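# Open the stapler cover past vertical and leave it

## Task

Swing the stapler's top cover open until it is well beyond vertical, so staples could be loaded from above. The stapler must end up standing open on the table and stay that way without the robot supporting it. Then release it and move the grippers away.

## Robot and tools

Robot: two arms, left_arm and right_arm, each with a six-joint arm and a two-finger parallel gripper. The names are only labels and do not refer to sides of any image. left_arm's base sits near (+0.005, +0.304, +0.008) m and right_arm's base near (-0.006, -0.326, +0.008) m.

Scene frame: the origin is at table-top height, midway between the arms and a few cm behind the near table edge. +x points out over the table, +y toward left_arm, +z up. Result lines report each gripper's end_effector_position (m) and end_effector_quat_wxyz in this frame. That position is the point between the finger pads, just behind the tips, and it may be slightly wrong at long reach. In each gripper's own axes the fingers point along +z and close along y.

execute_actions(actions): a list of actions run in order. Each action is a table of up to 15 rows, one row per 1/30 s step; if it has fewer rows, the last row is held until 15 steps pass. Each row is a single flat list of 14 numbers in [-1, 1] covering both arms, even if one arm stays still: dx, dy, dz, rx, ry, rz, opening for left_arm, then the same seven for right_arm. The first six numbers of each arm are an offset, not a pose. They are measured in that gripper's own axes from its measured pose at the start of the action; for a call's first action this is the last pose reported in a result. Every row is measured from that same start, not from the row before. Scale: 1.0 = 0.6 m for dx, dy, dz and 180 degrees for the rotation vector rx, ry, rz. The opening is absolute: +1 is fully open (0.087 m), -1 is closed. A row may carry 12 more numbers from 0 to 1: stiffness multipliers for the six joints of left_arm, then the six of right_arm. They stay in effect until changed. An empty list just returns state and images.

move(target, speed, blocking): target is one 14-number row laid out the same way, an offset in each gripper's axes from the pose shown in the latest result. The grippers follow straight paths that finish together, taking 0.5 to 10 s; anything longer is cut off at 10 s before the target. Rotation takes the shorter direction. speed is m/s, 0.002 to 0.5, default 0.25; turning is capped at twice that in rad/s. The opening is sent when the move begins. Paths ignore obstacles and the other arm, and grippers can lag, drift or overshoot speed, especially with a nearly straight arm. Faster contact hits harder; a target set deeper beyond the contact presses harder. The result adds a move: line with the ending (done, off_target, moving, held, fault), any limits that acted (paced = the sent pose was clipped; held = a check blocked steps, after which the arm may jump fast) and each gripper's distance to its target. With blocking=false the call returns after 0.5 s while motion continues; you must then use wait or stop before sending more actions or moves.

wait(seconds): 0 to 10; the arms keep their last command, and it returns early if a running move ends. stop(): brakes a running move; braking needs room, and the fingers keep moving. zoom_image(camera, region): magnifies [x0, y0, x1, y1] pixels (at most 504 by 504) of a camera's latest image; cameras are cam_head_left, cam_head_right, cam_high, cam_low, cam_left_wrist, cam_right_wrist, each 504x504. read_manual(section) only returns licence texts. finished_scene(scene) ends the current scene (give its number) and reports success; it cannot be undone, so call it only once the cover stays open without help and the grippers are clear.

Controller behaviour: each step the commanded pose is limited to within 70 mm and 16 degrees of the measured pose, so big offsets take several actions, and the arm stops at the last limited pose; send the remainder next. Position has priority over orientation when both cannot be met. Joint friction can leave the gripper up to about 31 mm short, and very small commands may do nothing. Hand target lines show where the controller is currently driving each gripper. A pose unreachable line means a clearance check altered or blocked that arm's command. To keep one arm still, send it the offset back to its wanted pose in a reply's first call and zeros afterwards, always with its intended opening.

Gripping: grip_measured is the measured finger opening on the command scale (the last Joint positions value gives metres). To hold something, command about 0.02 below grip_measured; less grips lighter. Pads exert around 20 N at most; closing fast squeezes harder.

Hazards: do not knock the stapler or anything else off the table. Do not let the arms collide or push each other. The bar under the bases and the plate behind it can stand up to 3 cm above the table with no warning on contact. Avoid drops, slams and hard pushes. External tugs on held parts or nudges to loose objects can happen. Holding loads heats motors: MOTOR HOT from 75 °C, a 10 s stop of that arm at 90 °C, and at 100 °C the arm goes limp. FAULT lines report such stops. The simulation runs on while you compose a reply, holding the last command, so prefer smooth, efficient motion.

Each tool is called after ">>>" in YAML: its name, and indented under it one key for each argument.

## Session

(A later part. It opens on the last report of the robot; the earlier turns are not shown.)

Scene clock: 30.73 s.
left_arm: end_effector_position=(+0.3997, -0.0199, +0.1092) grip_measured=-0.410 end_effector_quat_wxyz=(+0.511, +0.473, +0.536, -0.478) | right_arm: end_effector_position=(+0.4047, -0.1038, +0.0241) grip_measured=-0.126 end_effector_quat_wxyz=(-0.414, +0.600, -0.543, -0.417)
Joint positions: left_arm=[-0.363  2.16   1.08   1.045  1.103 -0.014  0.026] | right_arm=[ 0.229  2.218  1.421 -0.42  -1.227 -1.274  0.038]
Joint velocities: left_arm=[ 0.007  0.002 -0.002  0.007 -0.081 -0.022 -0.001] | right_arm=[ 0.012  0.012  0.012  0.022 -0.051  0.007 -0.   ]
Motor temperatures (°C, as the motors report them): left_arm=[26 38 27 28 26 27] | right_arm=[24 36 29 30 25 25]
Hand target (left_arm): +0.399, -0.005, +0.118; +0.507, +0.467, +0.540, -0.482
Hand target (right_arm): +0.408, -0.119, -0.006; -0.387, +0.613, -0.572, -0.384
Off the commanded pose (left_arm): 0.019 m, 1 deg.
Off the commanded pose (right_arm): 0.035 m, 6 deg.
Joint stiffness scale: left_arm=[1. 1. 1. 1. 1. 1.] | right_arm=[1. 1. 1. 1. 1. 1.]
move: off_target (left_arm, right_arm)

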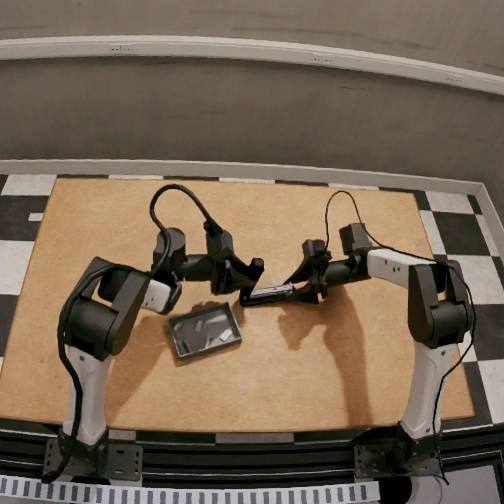

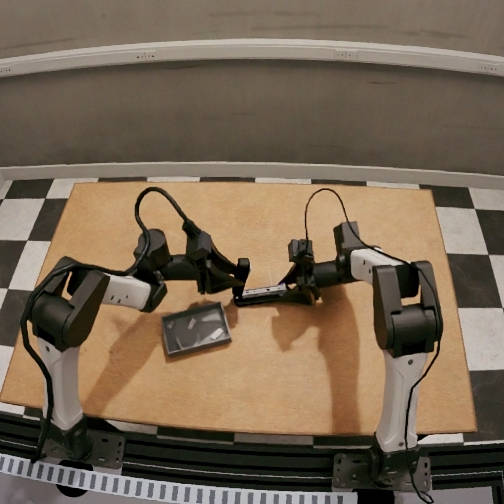

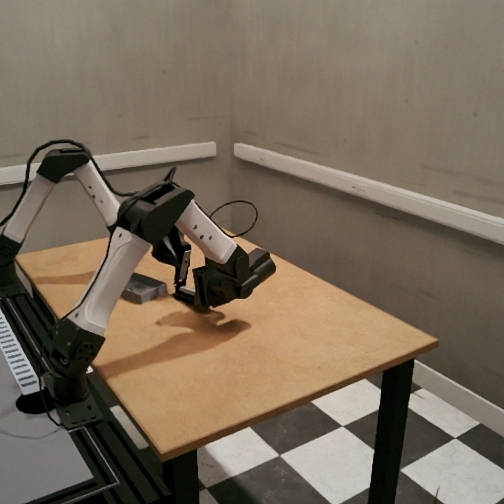

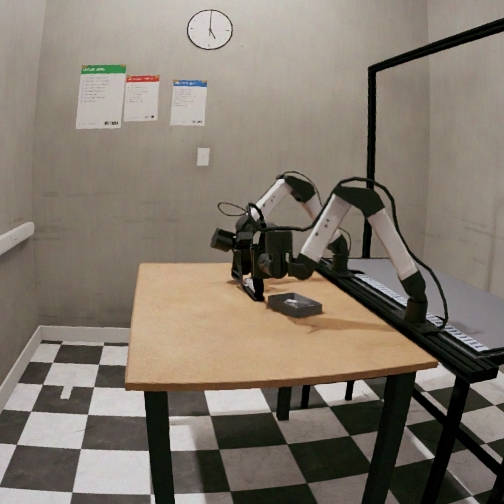

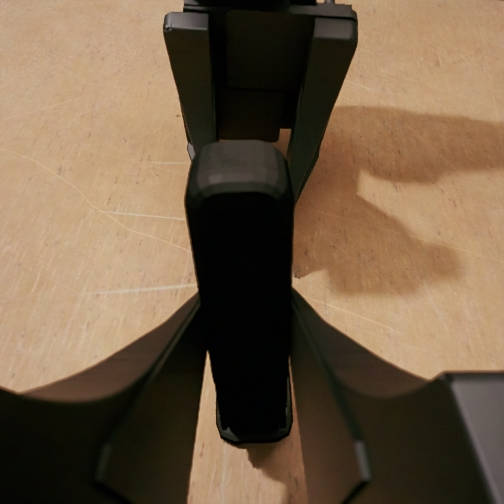

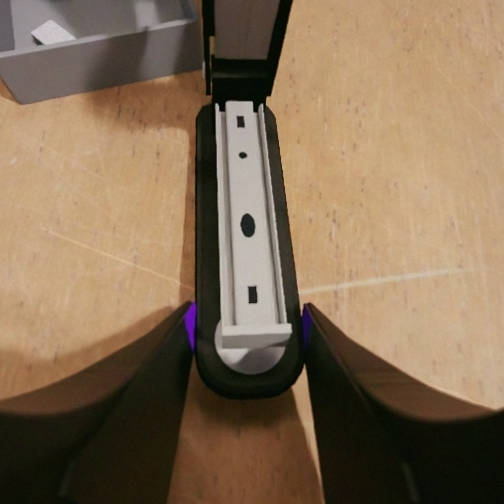

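>>> move:
  target: [-0.005,-0.01,-0.08,0,0,0,-0.419,0.075,0,0,0,0.05,0,-0.3]
  speed: 0.04

>>> move:
  target: [0.01,-0.01,-0.075,0,0,0,-0.419,0.05,0,0,0,0.03,0,-0.3]
  speed: 0.04

>>> zoom_image:
  camera: "cam_head_left"
  region: [160, 210, 340, 330]

Scene clock: 33.13 s.
left_arm: end_effector_position=(+0.3922, +0.0104, +0.1069) grip_measured=-0.410 end_effector_quat_wxyz=(+0.515, +0.481, +0.531, -0.470) | right_arm: end_effector_position=(+0.4024, -0.1008, +0.0188) grip_measured=-0.131 end_effector_quat_wxyz=(-0.408, +0.616, -0.539, -0.404)
Joint positions: left_arm=[-0.3    2.115  0.994  1.071  1.167  0.026  0.026] | right_arm=[ 0.244  2.218  1.421 -0.436 -1.194 -1.312  0.038]
Joint velocities: left_arm=[ 0.002  0.017  0.002 -0.051  0.022 -0.066  0.001] | right_arm=[ 0.017  0.017 -0.002  0.051 -0.007 -0.037 -0.001]
Motor temperatures (°C, as the motors report them): left_arm=[26 38 27 28 26 27] | right_arm=[24 36 29 30 25 25]
Hand target (left_arm): +0.390, +0.026, +0.113; +0.510, +0.474, +0.537, -0.477
Hand target (right_arm): +0.403, -0.119, -0.016; -0.372, +0.630, -0.573, -0.370
Off the commanded pose (left_arm): 0.018 m, 1 deg.
Off the commanded pose (right_arm): 0.041 m, 7 deg.
Joint stiffness scale: left_arm=[1. 1. 1. 1. 1. 1.] | right_arm=[1. 1. 1. 1. 1. 1.]
move: off_target (left_arm, right_arm)

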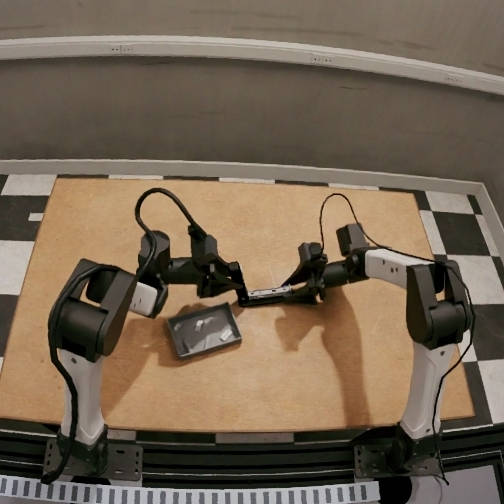

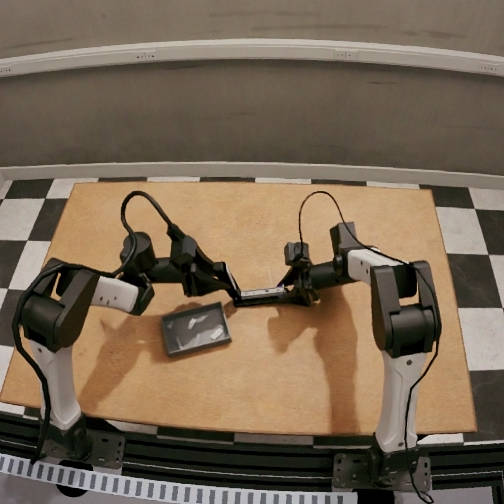

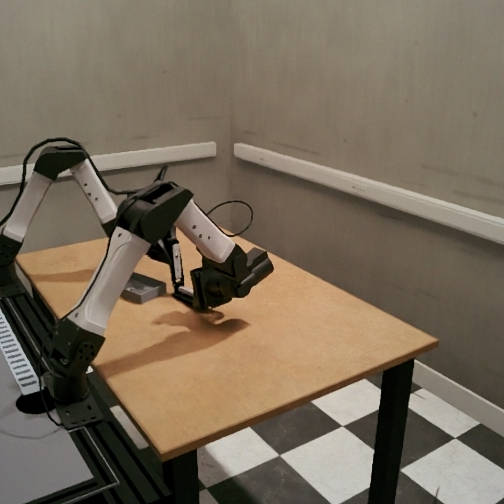

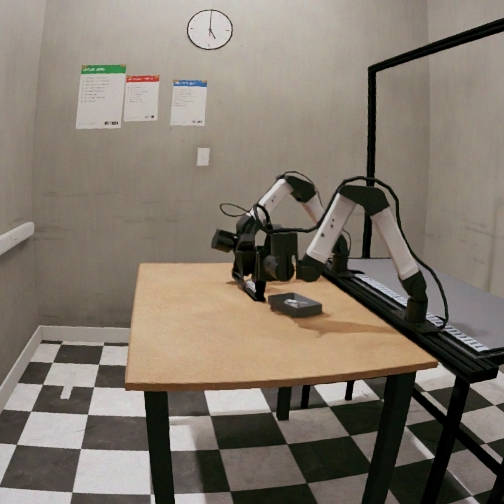

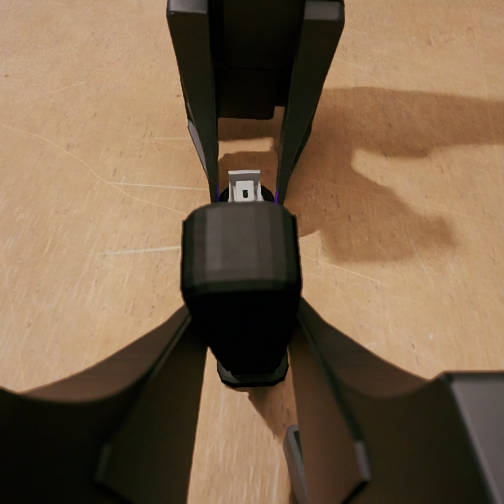

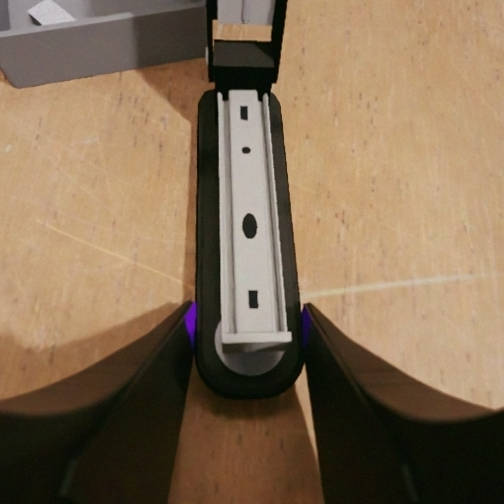

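Scene clock: 34.60 s.
left_arm: end_effector_position=(+0.3861, +0.0377, +0.0977) grip_measured=-0.410 end_effector_quat_wxyz=(+0.519, +0.485, +0.529, -0.465) | right_arm: end_effector_position=(+0.3994, -0.0937, +0.0207) grip_measured=-0.133 end_effector_quat_wxyz=(-0.412, +0.623, -0.526, -0.407)
Joint positions: left_arm=[-0.237  2.105  0.924  1.114  1.228  0.058  0.026] | right_arm=[ 0.259  2.218  1.421 -0.434 -1.205 -1.329  0.038]
Joint velocities: left_arm=[-0.002  0.007  0.002  0.007  0.007  0.007 -0.   ] | right_arm=[-0.012 -0.002  0.002 -0.007  0.037 -0.007 -0.   ]
Motor temperatures (°C, as the motors report them): left_arm=[26 39 26 28 26 27] | right_arm=[24 36 29 30 25 25]
Hand target (left_arm): +0.382, +0.054, +0.102; +0.515, +0.481, +0.532, -0.470
Hand target (right_arm): +0.402, -0.112, -0.008; -0.383, +0.634, -0.557, -0.375
Off the commanded pose (left_arm): 0.018 m, 1 deg.
Off the commanded pose (right_arm): 0.035 m, 6 deg.
Joint stiffness scale: left_arm=[1. 1. 1. 1. 1. 1.] | right_arm=[1. 1. 1. 1. 1. 1.]
move: off_target (left_arm, right_arm)

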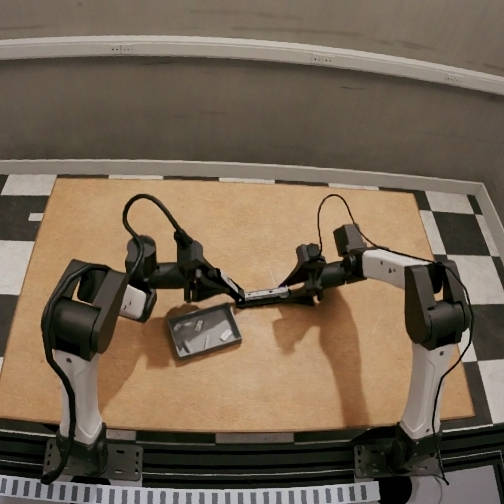

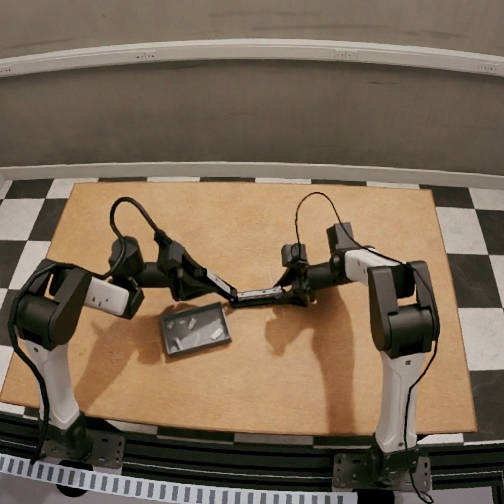

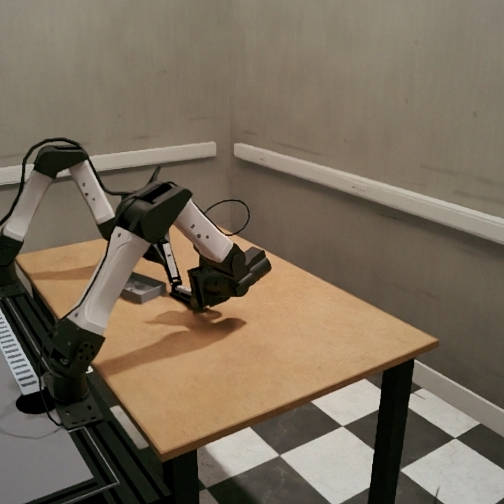

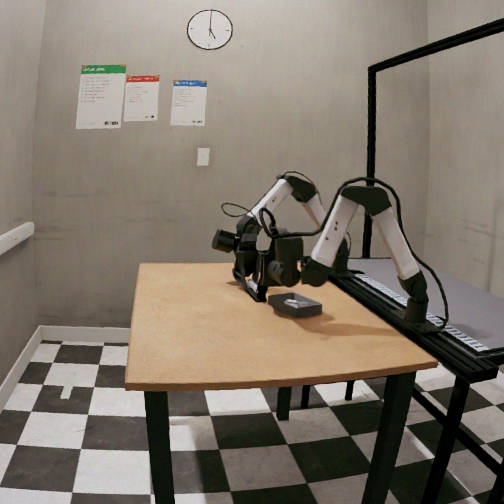

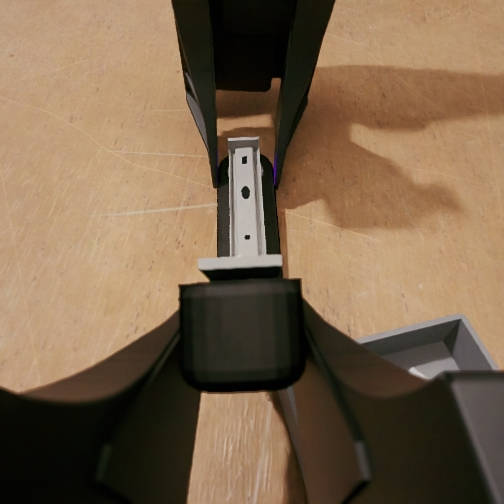

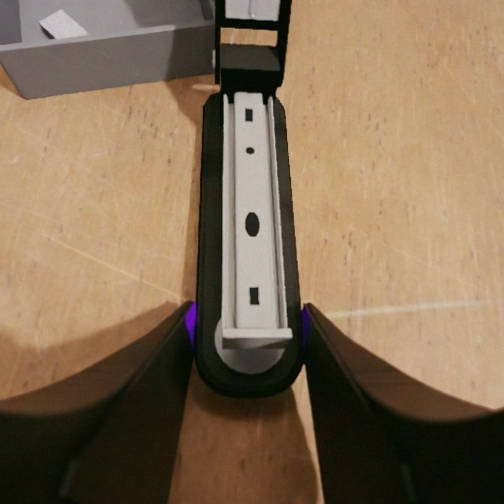

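Region (160, 210, 340, 330) of cam_head_left's 504x504 image, scaled by 2.800, with more detail than that image has.

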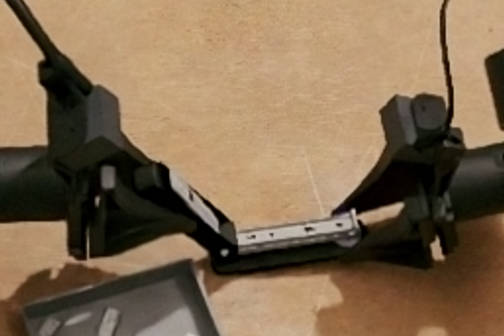

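>>> move:
  target: [-0.04,0,-0.15,-0.08,0.05,0,0.3,0.03,0,0.005,0,0.03,0,-0.3]
  speed: 0.1

>>> move:
  target: [-0.08,0,0,0,0,0,0.3,-0.02,0,-0.13,0,0,0,0.6]
  speed: 0.1

Scene clock: 36.90 s.
left_arm: end_effector_position=(+0.3785, +0.1216, +0.1228) grip_measured=+0.300 end_effector_quat_wxyz=(+0.529, +0.454, +0.618, -0.362) | right_arm: end_effector_position=(+0.4008, -0.0950, +0.0142) grip_measured=-0.134 end_effector_quat_wxyz=(-0.403, +0.634, -0.532, -0.390)
Joint positions: left_arm=[-0.07   1.723  0.787  0.519  1.125  0.397  0.057] | right_arm=[ 0.266  2.218  1.421 -0.435 -1.159 -1.338  0.038]
Joint velocities: left_arm=[ 0.017 -0.007  0.007 -0.081  0.022 -0.154  0.   ] | right_arm=[-0.007  0.002 -0.002  0.037  0.037 -0.007 -0.001]
Motor temperatures (°C, as the motors report them): left_arm=[26 39 26 28 26 27] | right_arm=[24 37 29 30 25 25]
Hand target (left_arm): +0.377, +0.127, +0.124; +0.532, +0.452, +0.622, -0.355
Hand target (right_arm): +0.401, -0.097, +0.003; -0.387, +0.642, -0.544, -0.378
Off the commanded pose (left_arm): 0.005 m, 1 deg.
Off the commanded pose (right_arm): 0.012 m, 3 deg.
Joint stiffness scale: left_arm=[1. 1. 1. 1. 1. 1.] | right_arm=[1. 1. 1. 1. 1. 1.]
move: off_target (right_arm)

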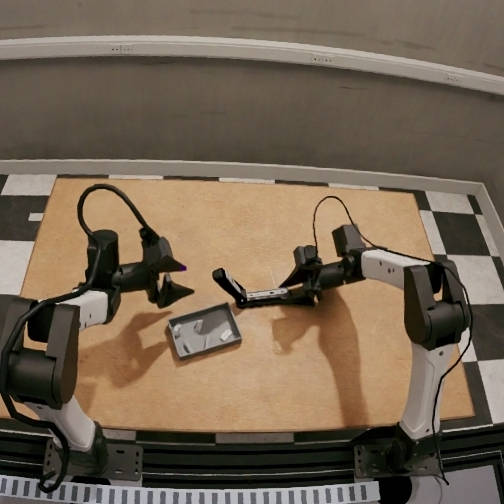

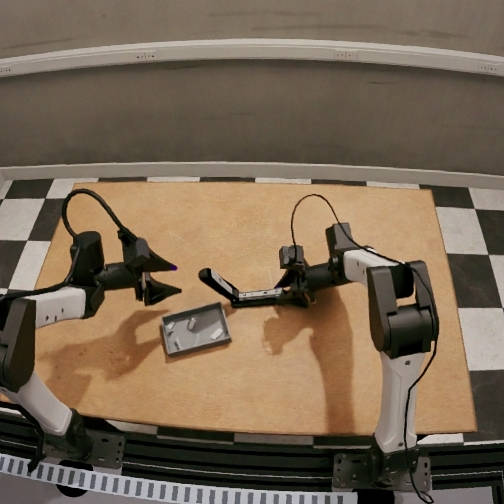

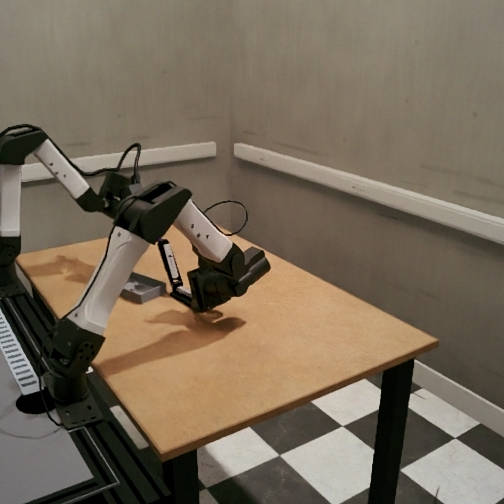

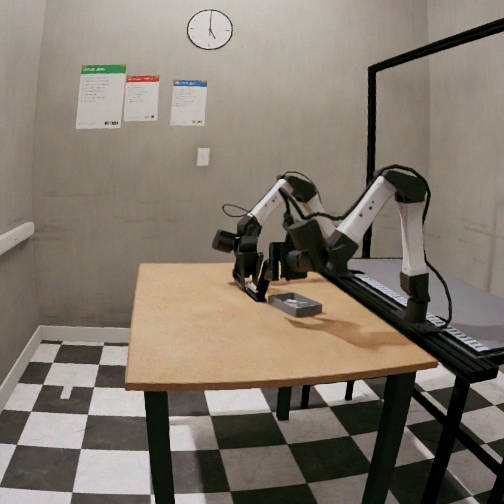

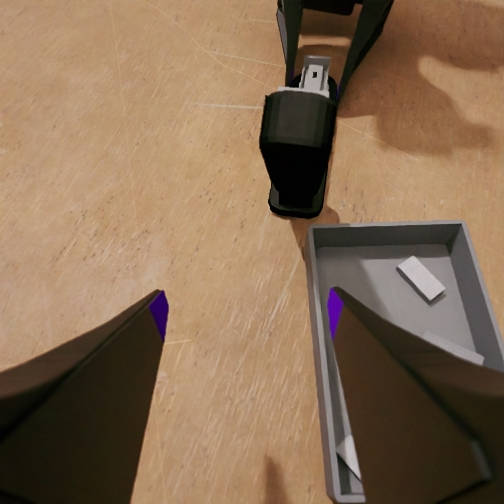

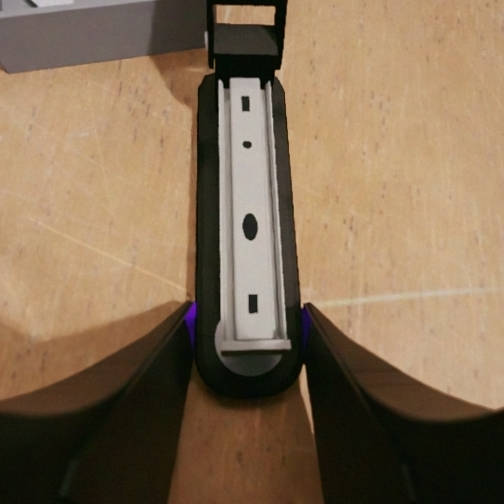

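Scene clock: 38.40 s.
left_arm: end_effector_position=(+0.3753, +0.1169, +0.1536) grip_measured=+0.300 end_effector_quat_wxyz=(+0.518, +0.447, +0.629, -0.370) | right_arm: end_effector_position=(+0.4053, -0.1613, +0.0549) grip_measured=+0.600 end_effector_quat_wxyz=(-0.406, +0.639, -0.529, -0.383)
Joint positions: left_arm=[-0.084  1.638  0.857  0.345  1.111  0.377  0.057] | right_arm=[ 0.109  2.205  1.604 -0.986 -1.177 -1.742  0.07 ]
Joint velocities: left_arm=[-0.012  0.002 -0.002 -0.066 -0.007 -0.022 -0.   ] | right_arm=[ 0.012  0.007  0.017 -0.007 -0.066 -0.037  0.001]
Motor temperatures (°C, as the motors report them): left_arm=[26 38 27 29 25 27] | right_arm=[24 37 29 30 25 25]
Hand target (left_arm): +0.379, +0.113, +0.170; +0.529, +0.454, +0.618, -0.363
Hand target (right_arm): +0.405, -0.163, +0.054; -0.403, +0.634, -0.533, -0.389
Off the commanded pose (left_arm): 0.017 m, 2 deg.
Off the commanded pose (right_arm): 0.002 m, 1 deg.
Joint stiffness scale: left_arm=[1. 1. 1. 1. 1. 1.] | right_arm=[1. 1. 1. 1. 1. 1.]
move: off_target (left_arm)

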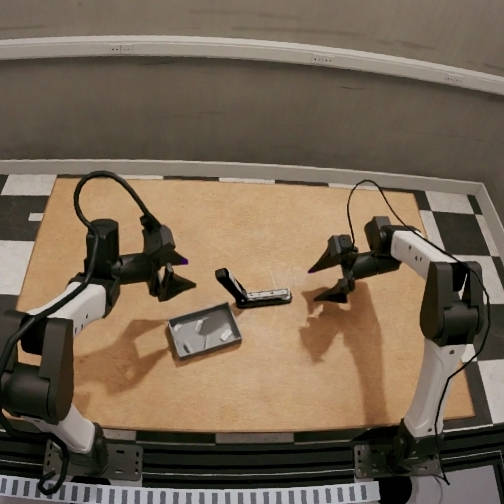

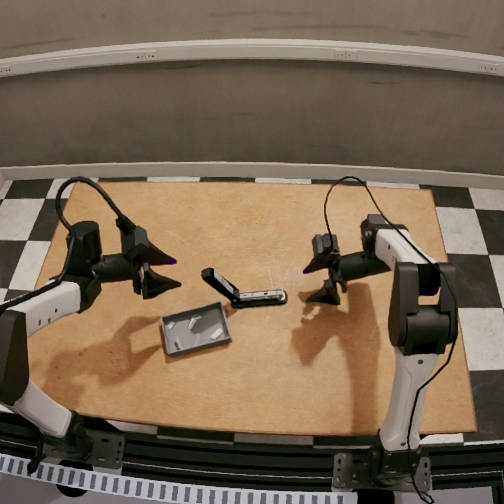

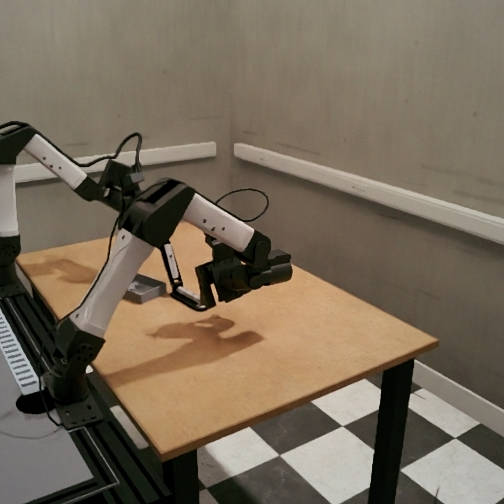

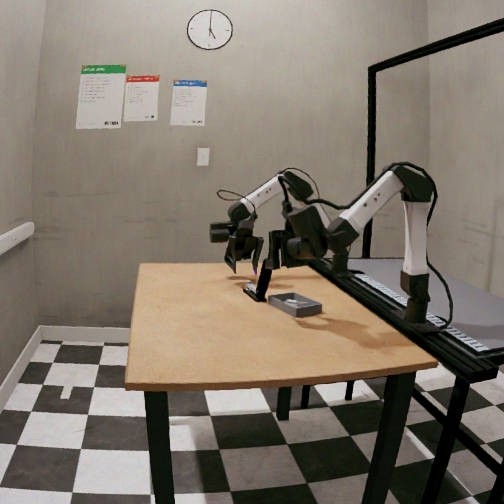

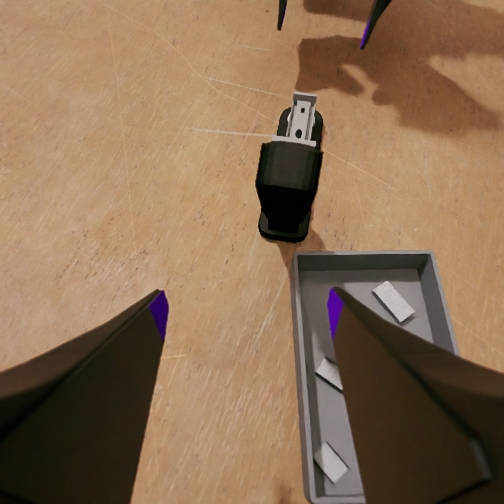

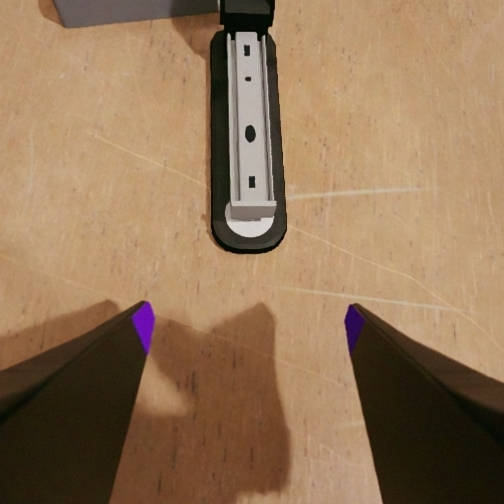

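>>> move:
  target: [0.05,-0.032,0.16,0.06,-0.05,0,0.4,0.03,0,0.138,0,0,0,0.6]
  speed: 0.08

>>> move:
  target: [0,0,0,0,0,0,0.4,0.012,0,0.005,0,0,0,-0.3]

Scene clock: 40.93 s.
left_arm: end_effector_position=(+0.3812, +0.0326, +0.0983) grip_measured=+0.400 end_effector_quat_wxyz=(+0.511, +0.454, +0.565, -0.462) | right_arm: end_effector_position=(+0.4099, -0.0937, +0.0228) grip_measured=+0.600 end_effector_quat_wxyz=(-0.420, +0.640, -0.522, -0.377)
Joint positions: left_arm=[-0.264  2.055  0.882  1.067  1.138  0.022  0.061] | right_arm=[ 0.265  2.205  1.426 -0.4   -1.159 -1.332  0.07 ]
Joint velocities: left_arm=[ 0.002 -0.012 -0.012  0.022 -0.051 -0.051  0.   ] | right_arm=[ 0.007  0.007  0.022 -0.095 -0.022 -0.081 -0.   ]
Motor temperatures (°C, as the motors report them): left_arm=[26 38 27 29 25 27] | right_arm=[24 37 29 30 25 25]
Hand target (left_arm): +0.386, +0.027, +0.106; +0.521, +0.463, +0.548, -0.462
Hand target (right_arm): +0.402, -0.092, +0.008; -0.406, +0.639, -0.529, -0.383
Off the commanded pose (left_arm): 0.011 m, 3 deg.
Off the commanded pose (right_arm): 0.017 m, 2 deg.
Joint stiffness scale: left_arm=[1. 1. 1. 1. 1. 1.] | right_arm=[1. 1. 1. 1. 1. 1.]
move: off_target (left_arm, right_arm)

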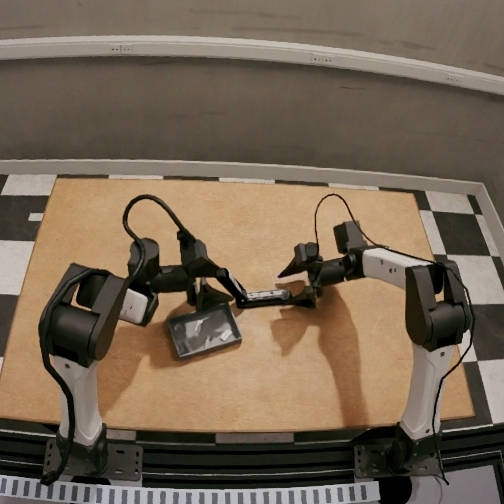

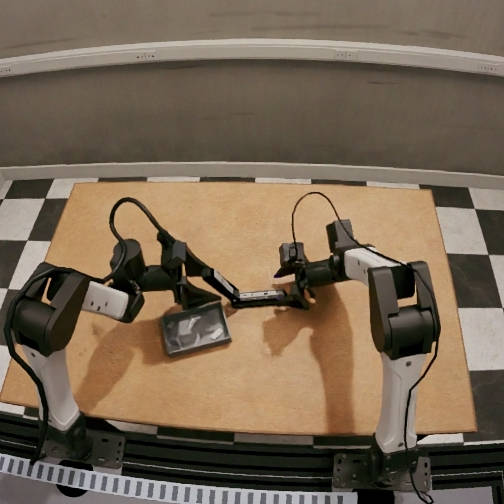

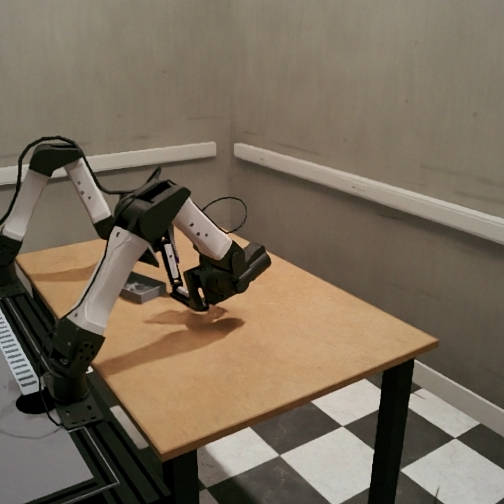

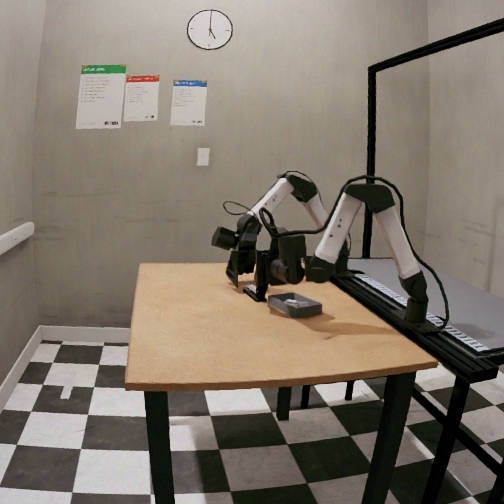

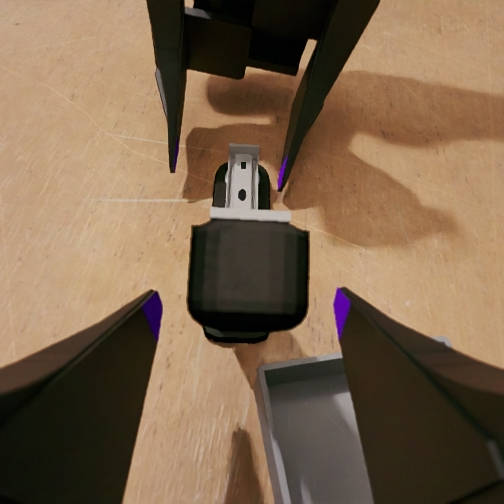

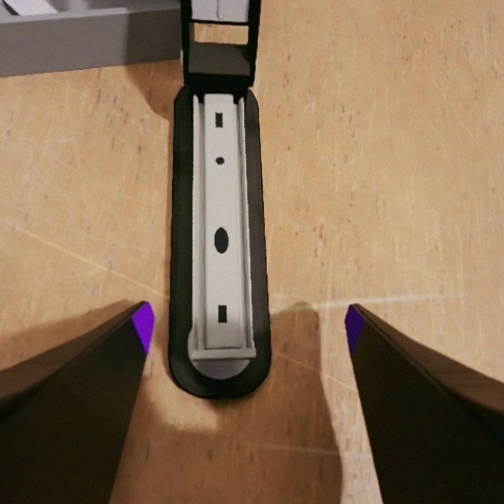

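Scene clock: 41.63 s.
left_arm: end_effector_position=(+0.3812, +0.0326, +0.0983) grip_measured=+0.400 end_effector_quat_wxyz=(+0.511, +0.454, +0.565, -0.462) | right_arm: end_effector_position=(+0.4102, -0.0937, +0.0229) grip_measured=-0.300 end_effector_quat_wxyz=(-0.420, +0.640, -0.521, -0.376)
Joint positions: left_arm=[-0.264  2.055  0.882  1.067  1.138  0.022  0.061] | right_arm=[ 0.265  2.205  1.426 -0.398 -1.159 -1.332  0.031]
Joint velocities: left_arm=[-0.017  0.007 -0.007 -0.051 -0.022 -0.007 -0.   ] | right_arm=[-0.017 -0.002 -0.012 -0.022 -0.11   0.007 -0.001]
Motor temperatures (°C, as the motors report them): left_arm=[26 38 27 29 25 27] | right_arm=[24 37 29 30 25 25]
Hand target (left_arm): +0.381, +0.033, +0.098; +0.511, +0.454, +0.565, -0.462
Hand target (right_arm): +0.411, -0.094, +0.015; -0.419, +0.640, -0.522, -0.377
Off the commanded pose (left_arm): 0.000 m, 0 deg.
Off the commanded pose (right_arm): 0.008 m, 0 deg.
Joint stiffness scale: left_arm=[1. 1. 1. 1. 1. 1.] | right_arm=[1. 1. 1. 1. 1. 1.]
move: done

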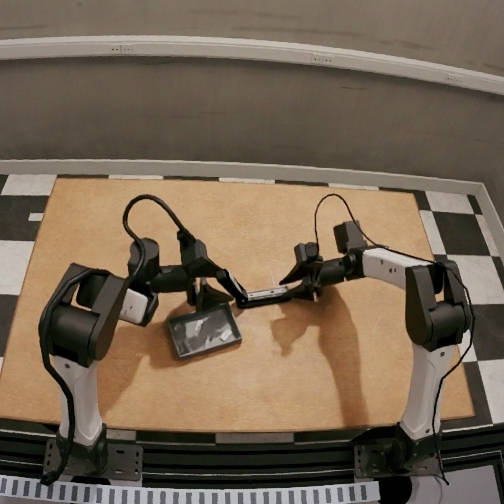

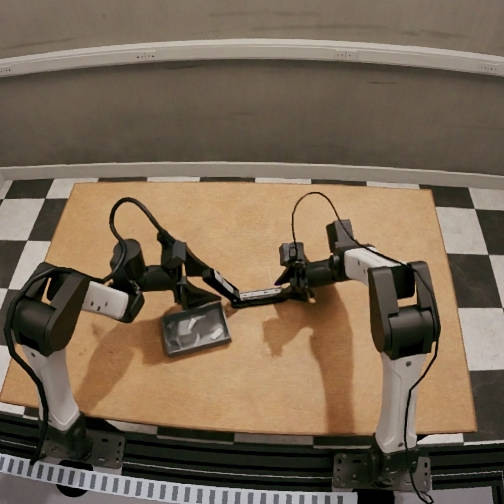

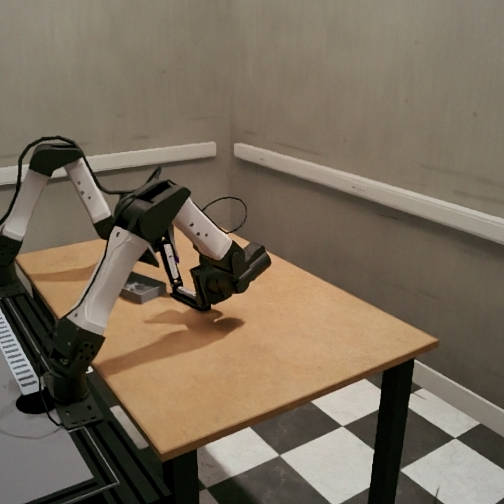

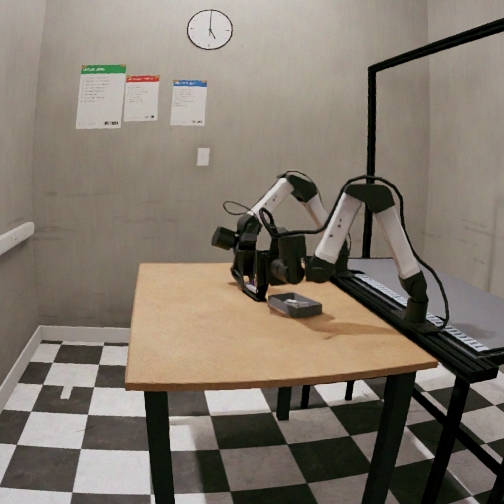

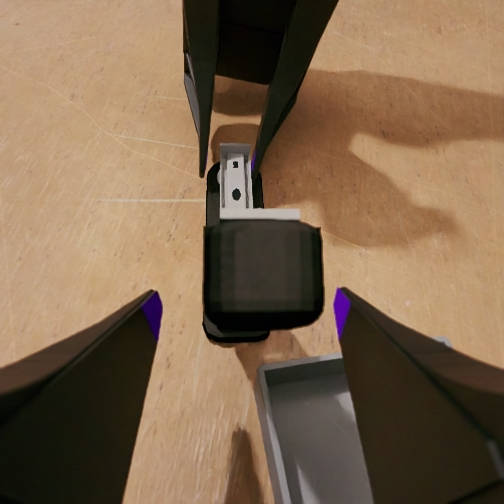

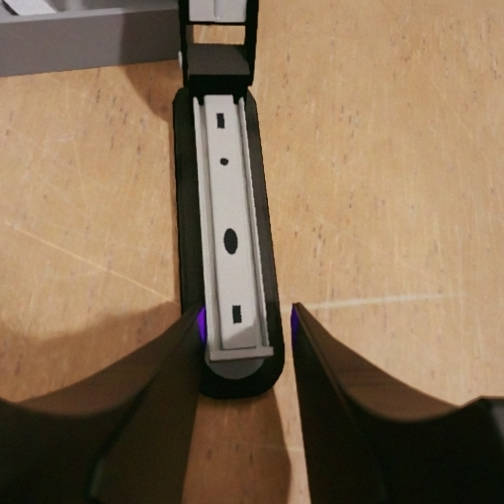

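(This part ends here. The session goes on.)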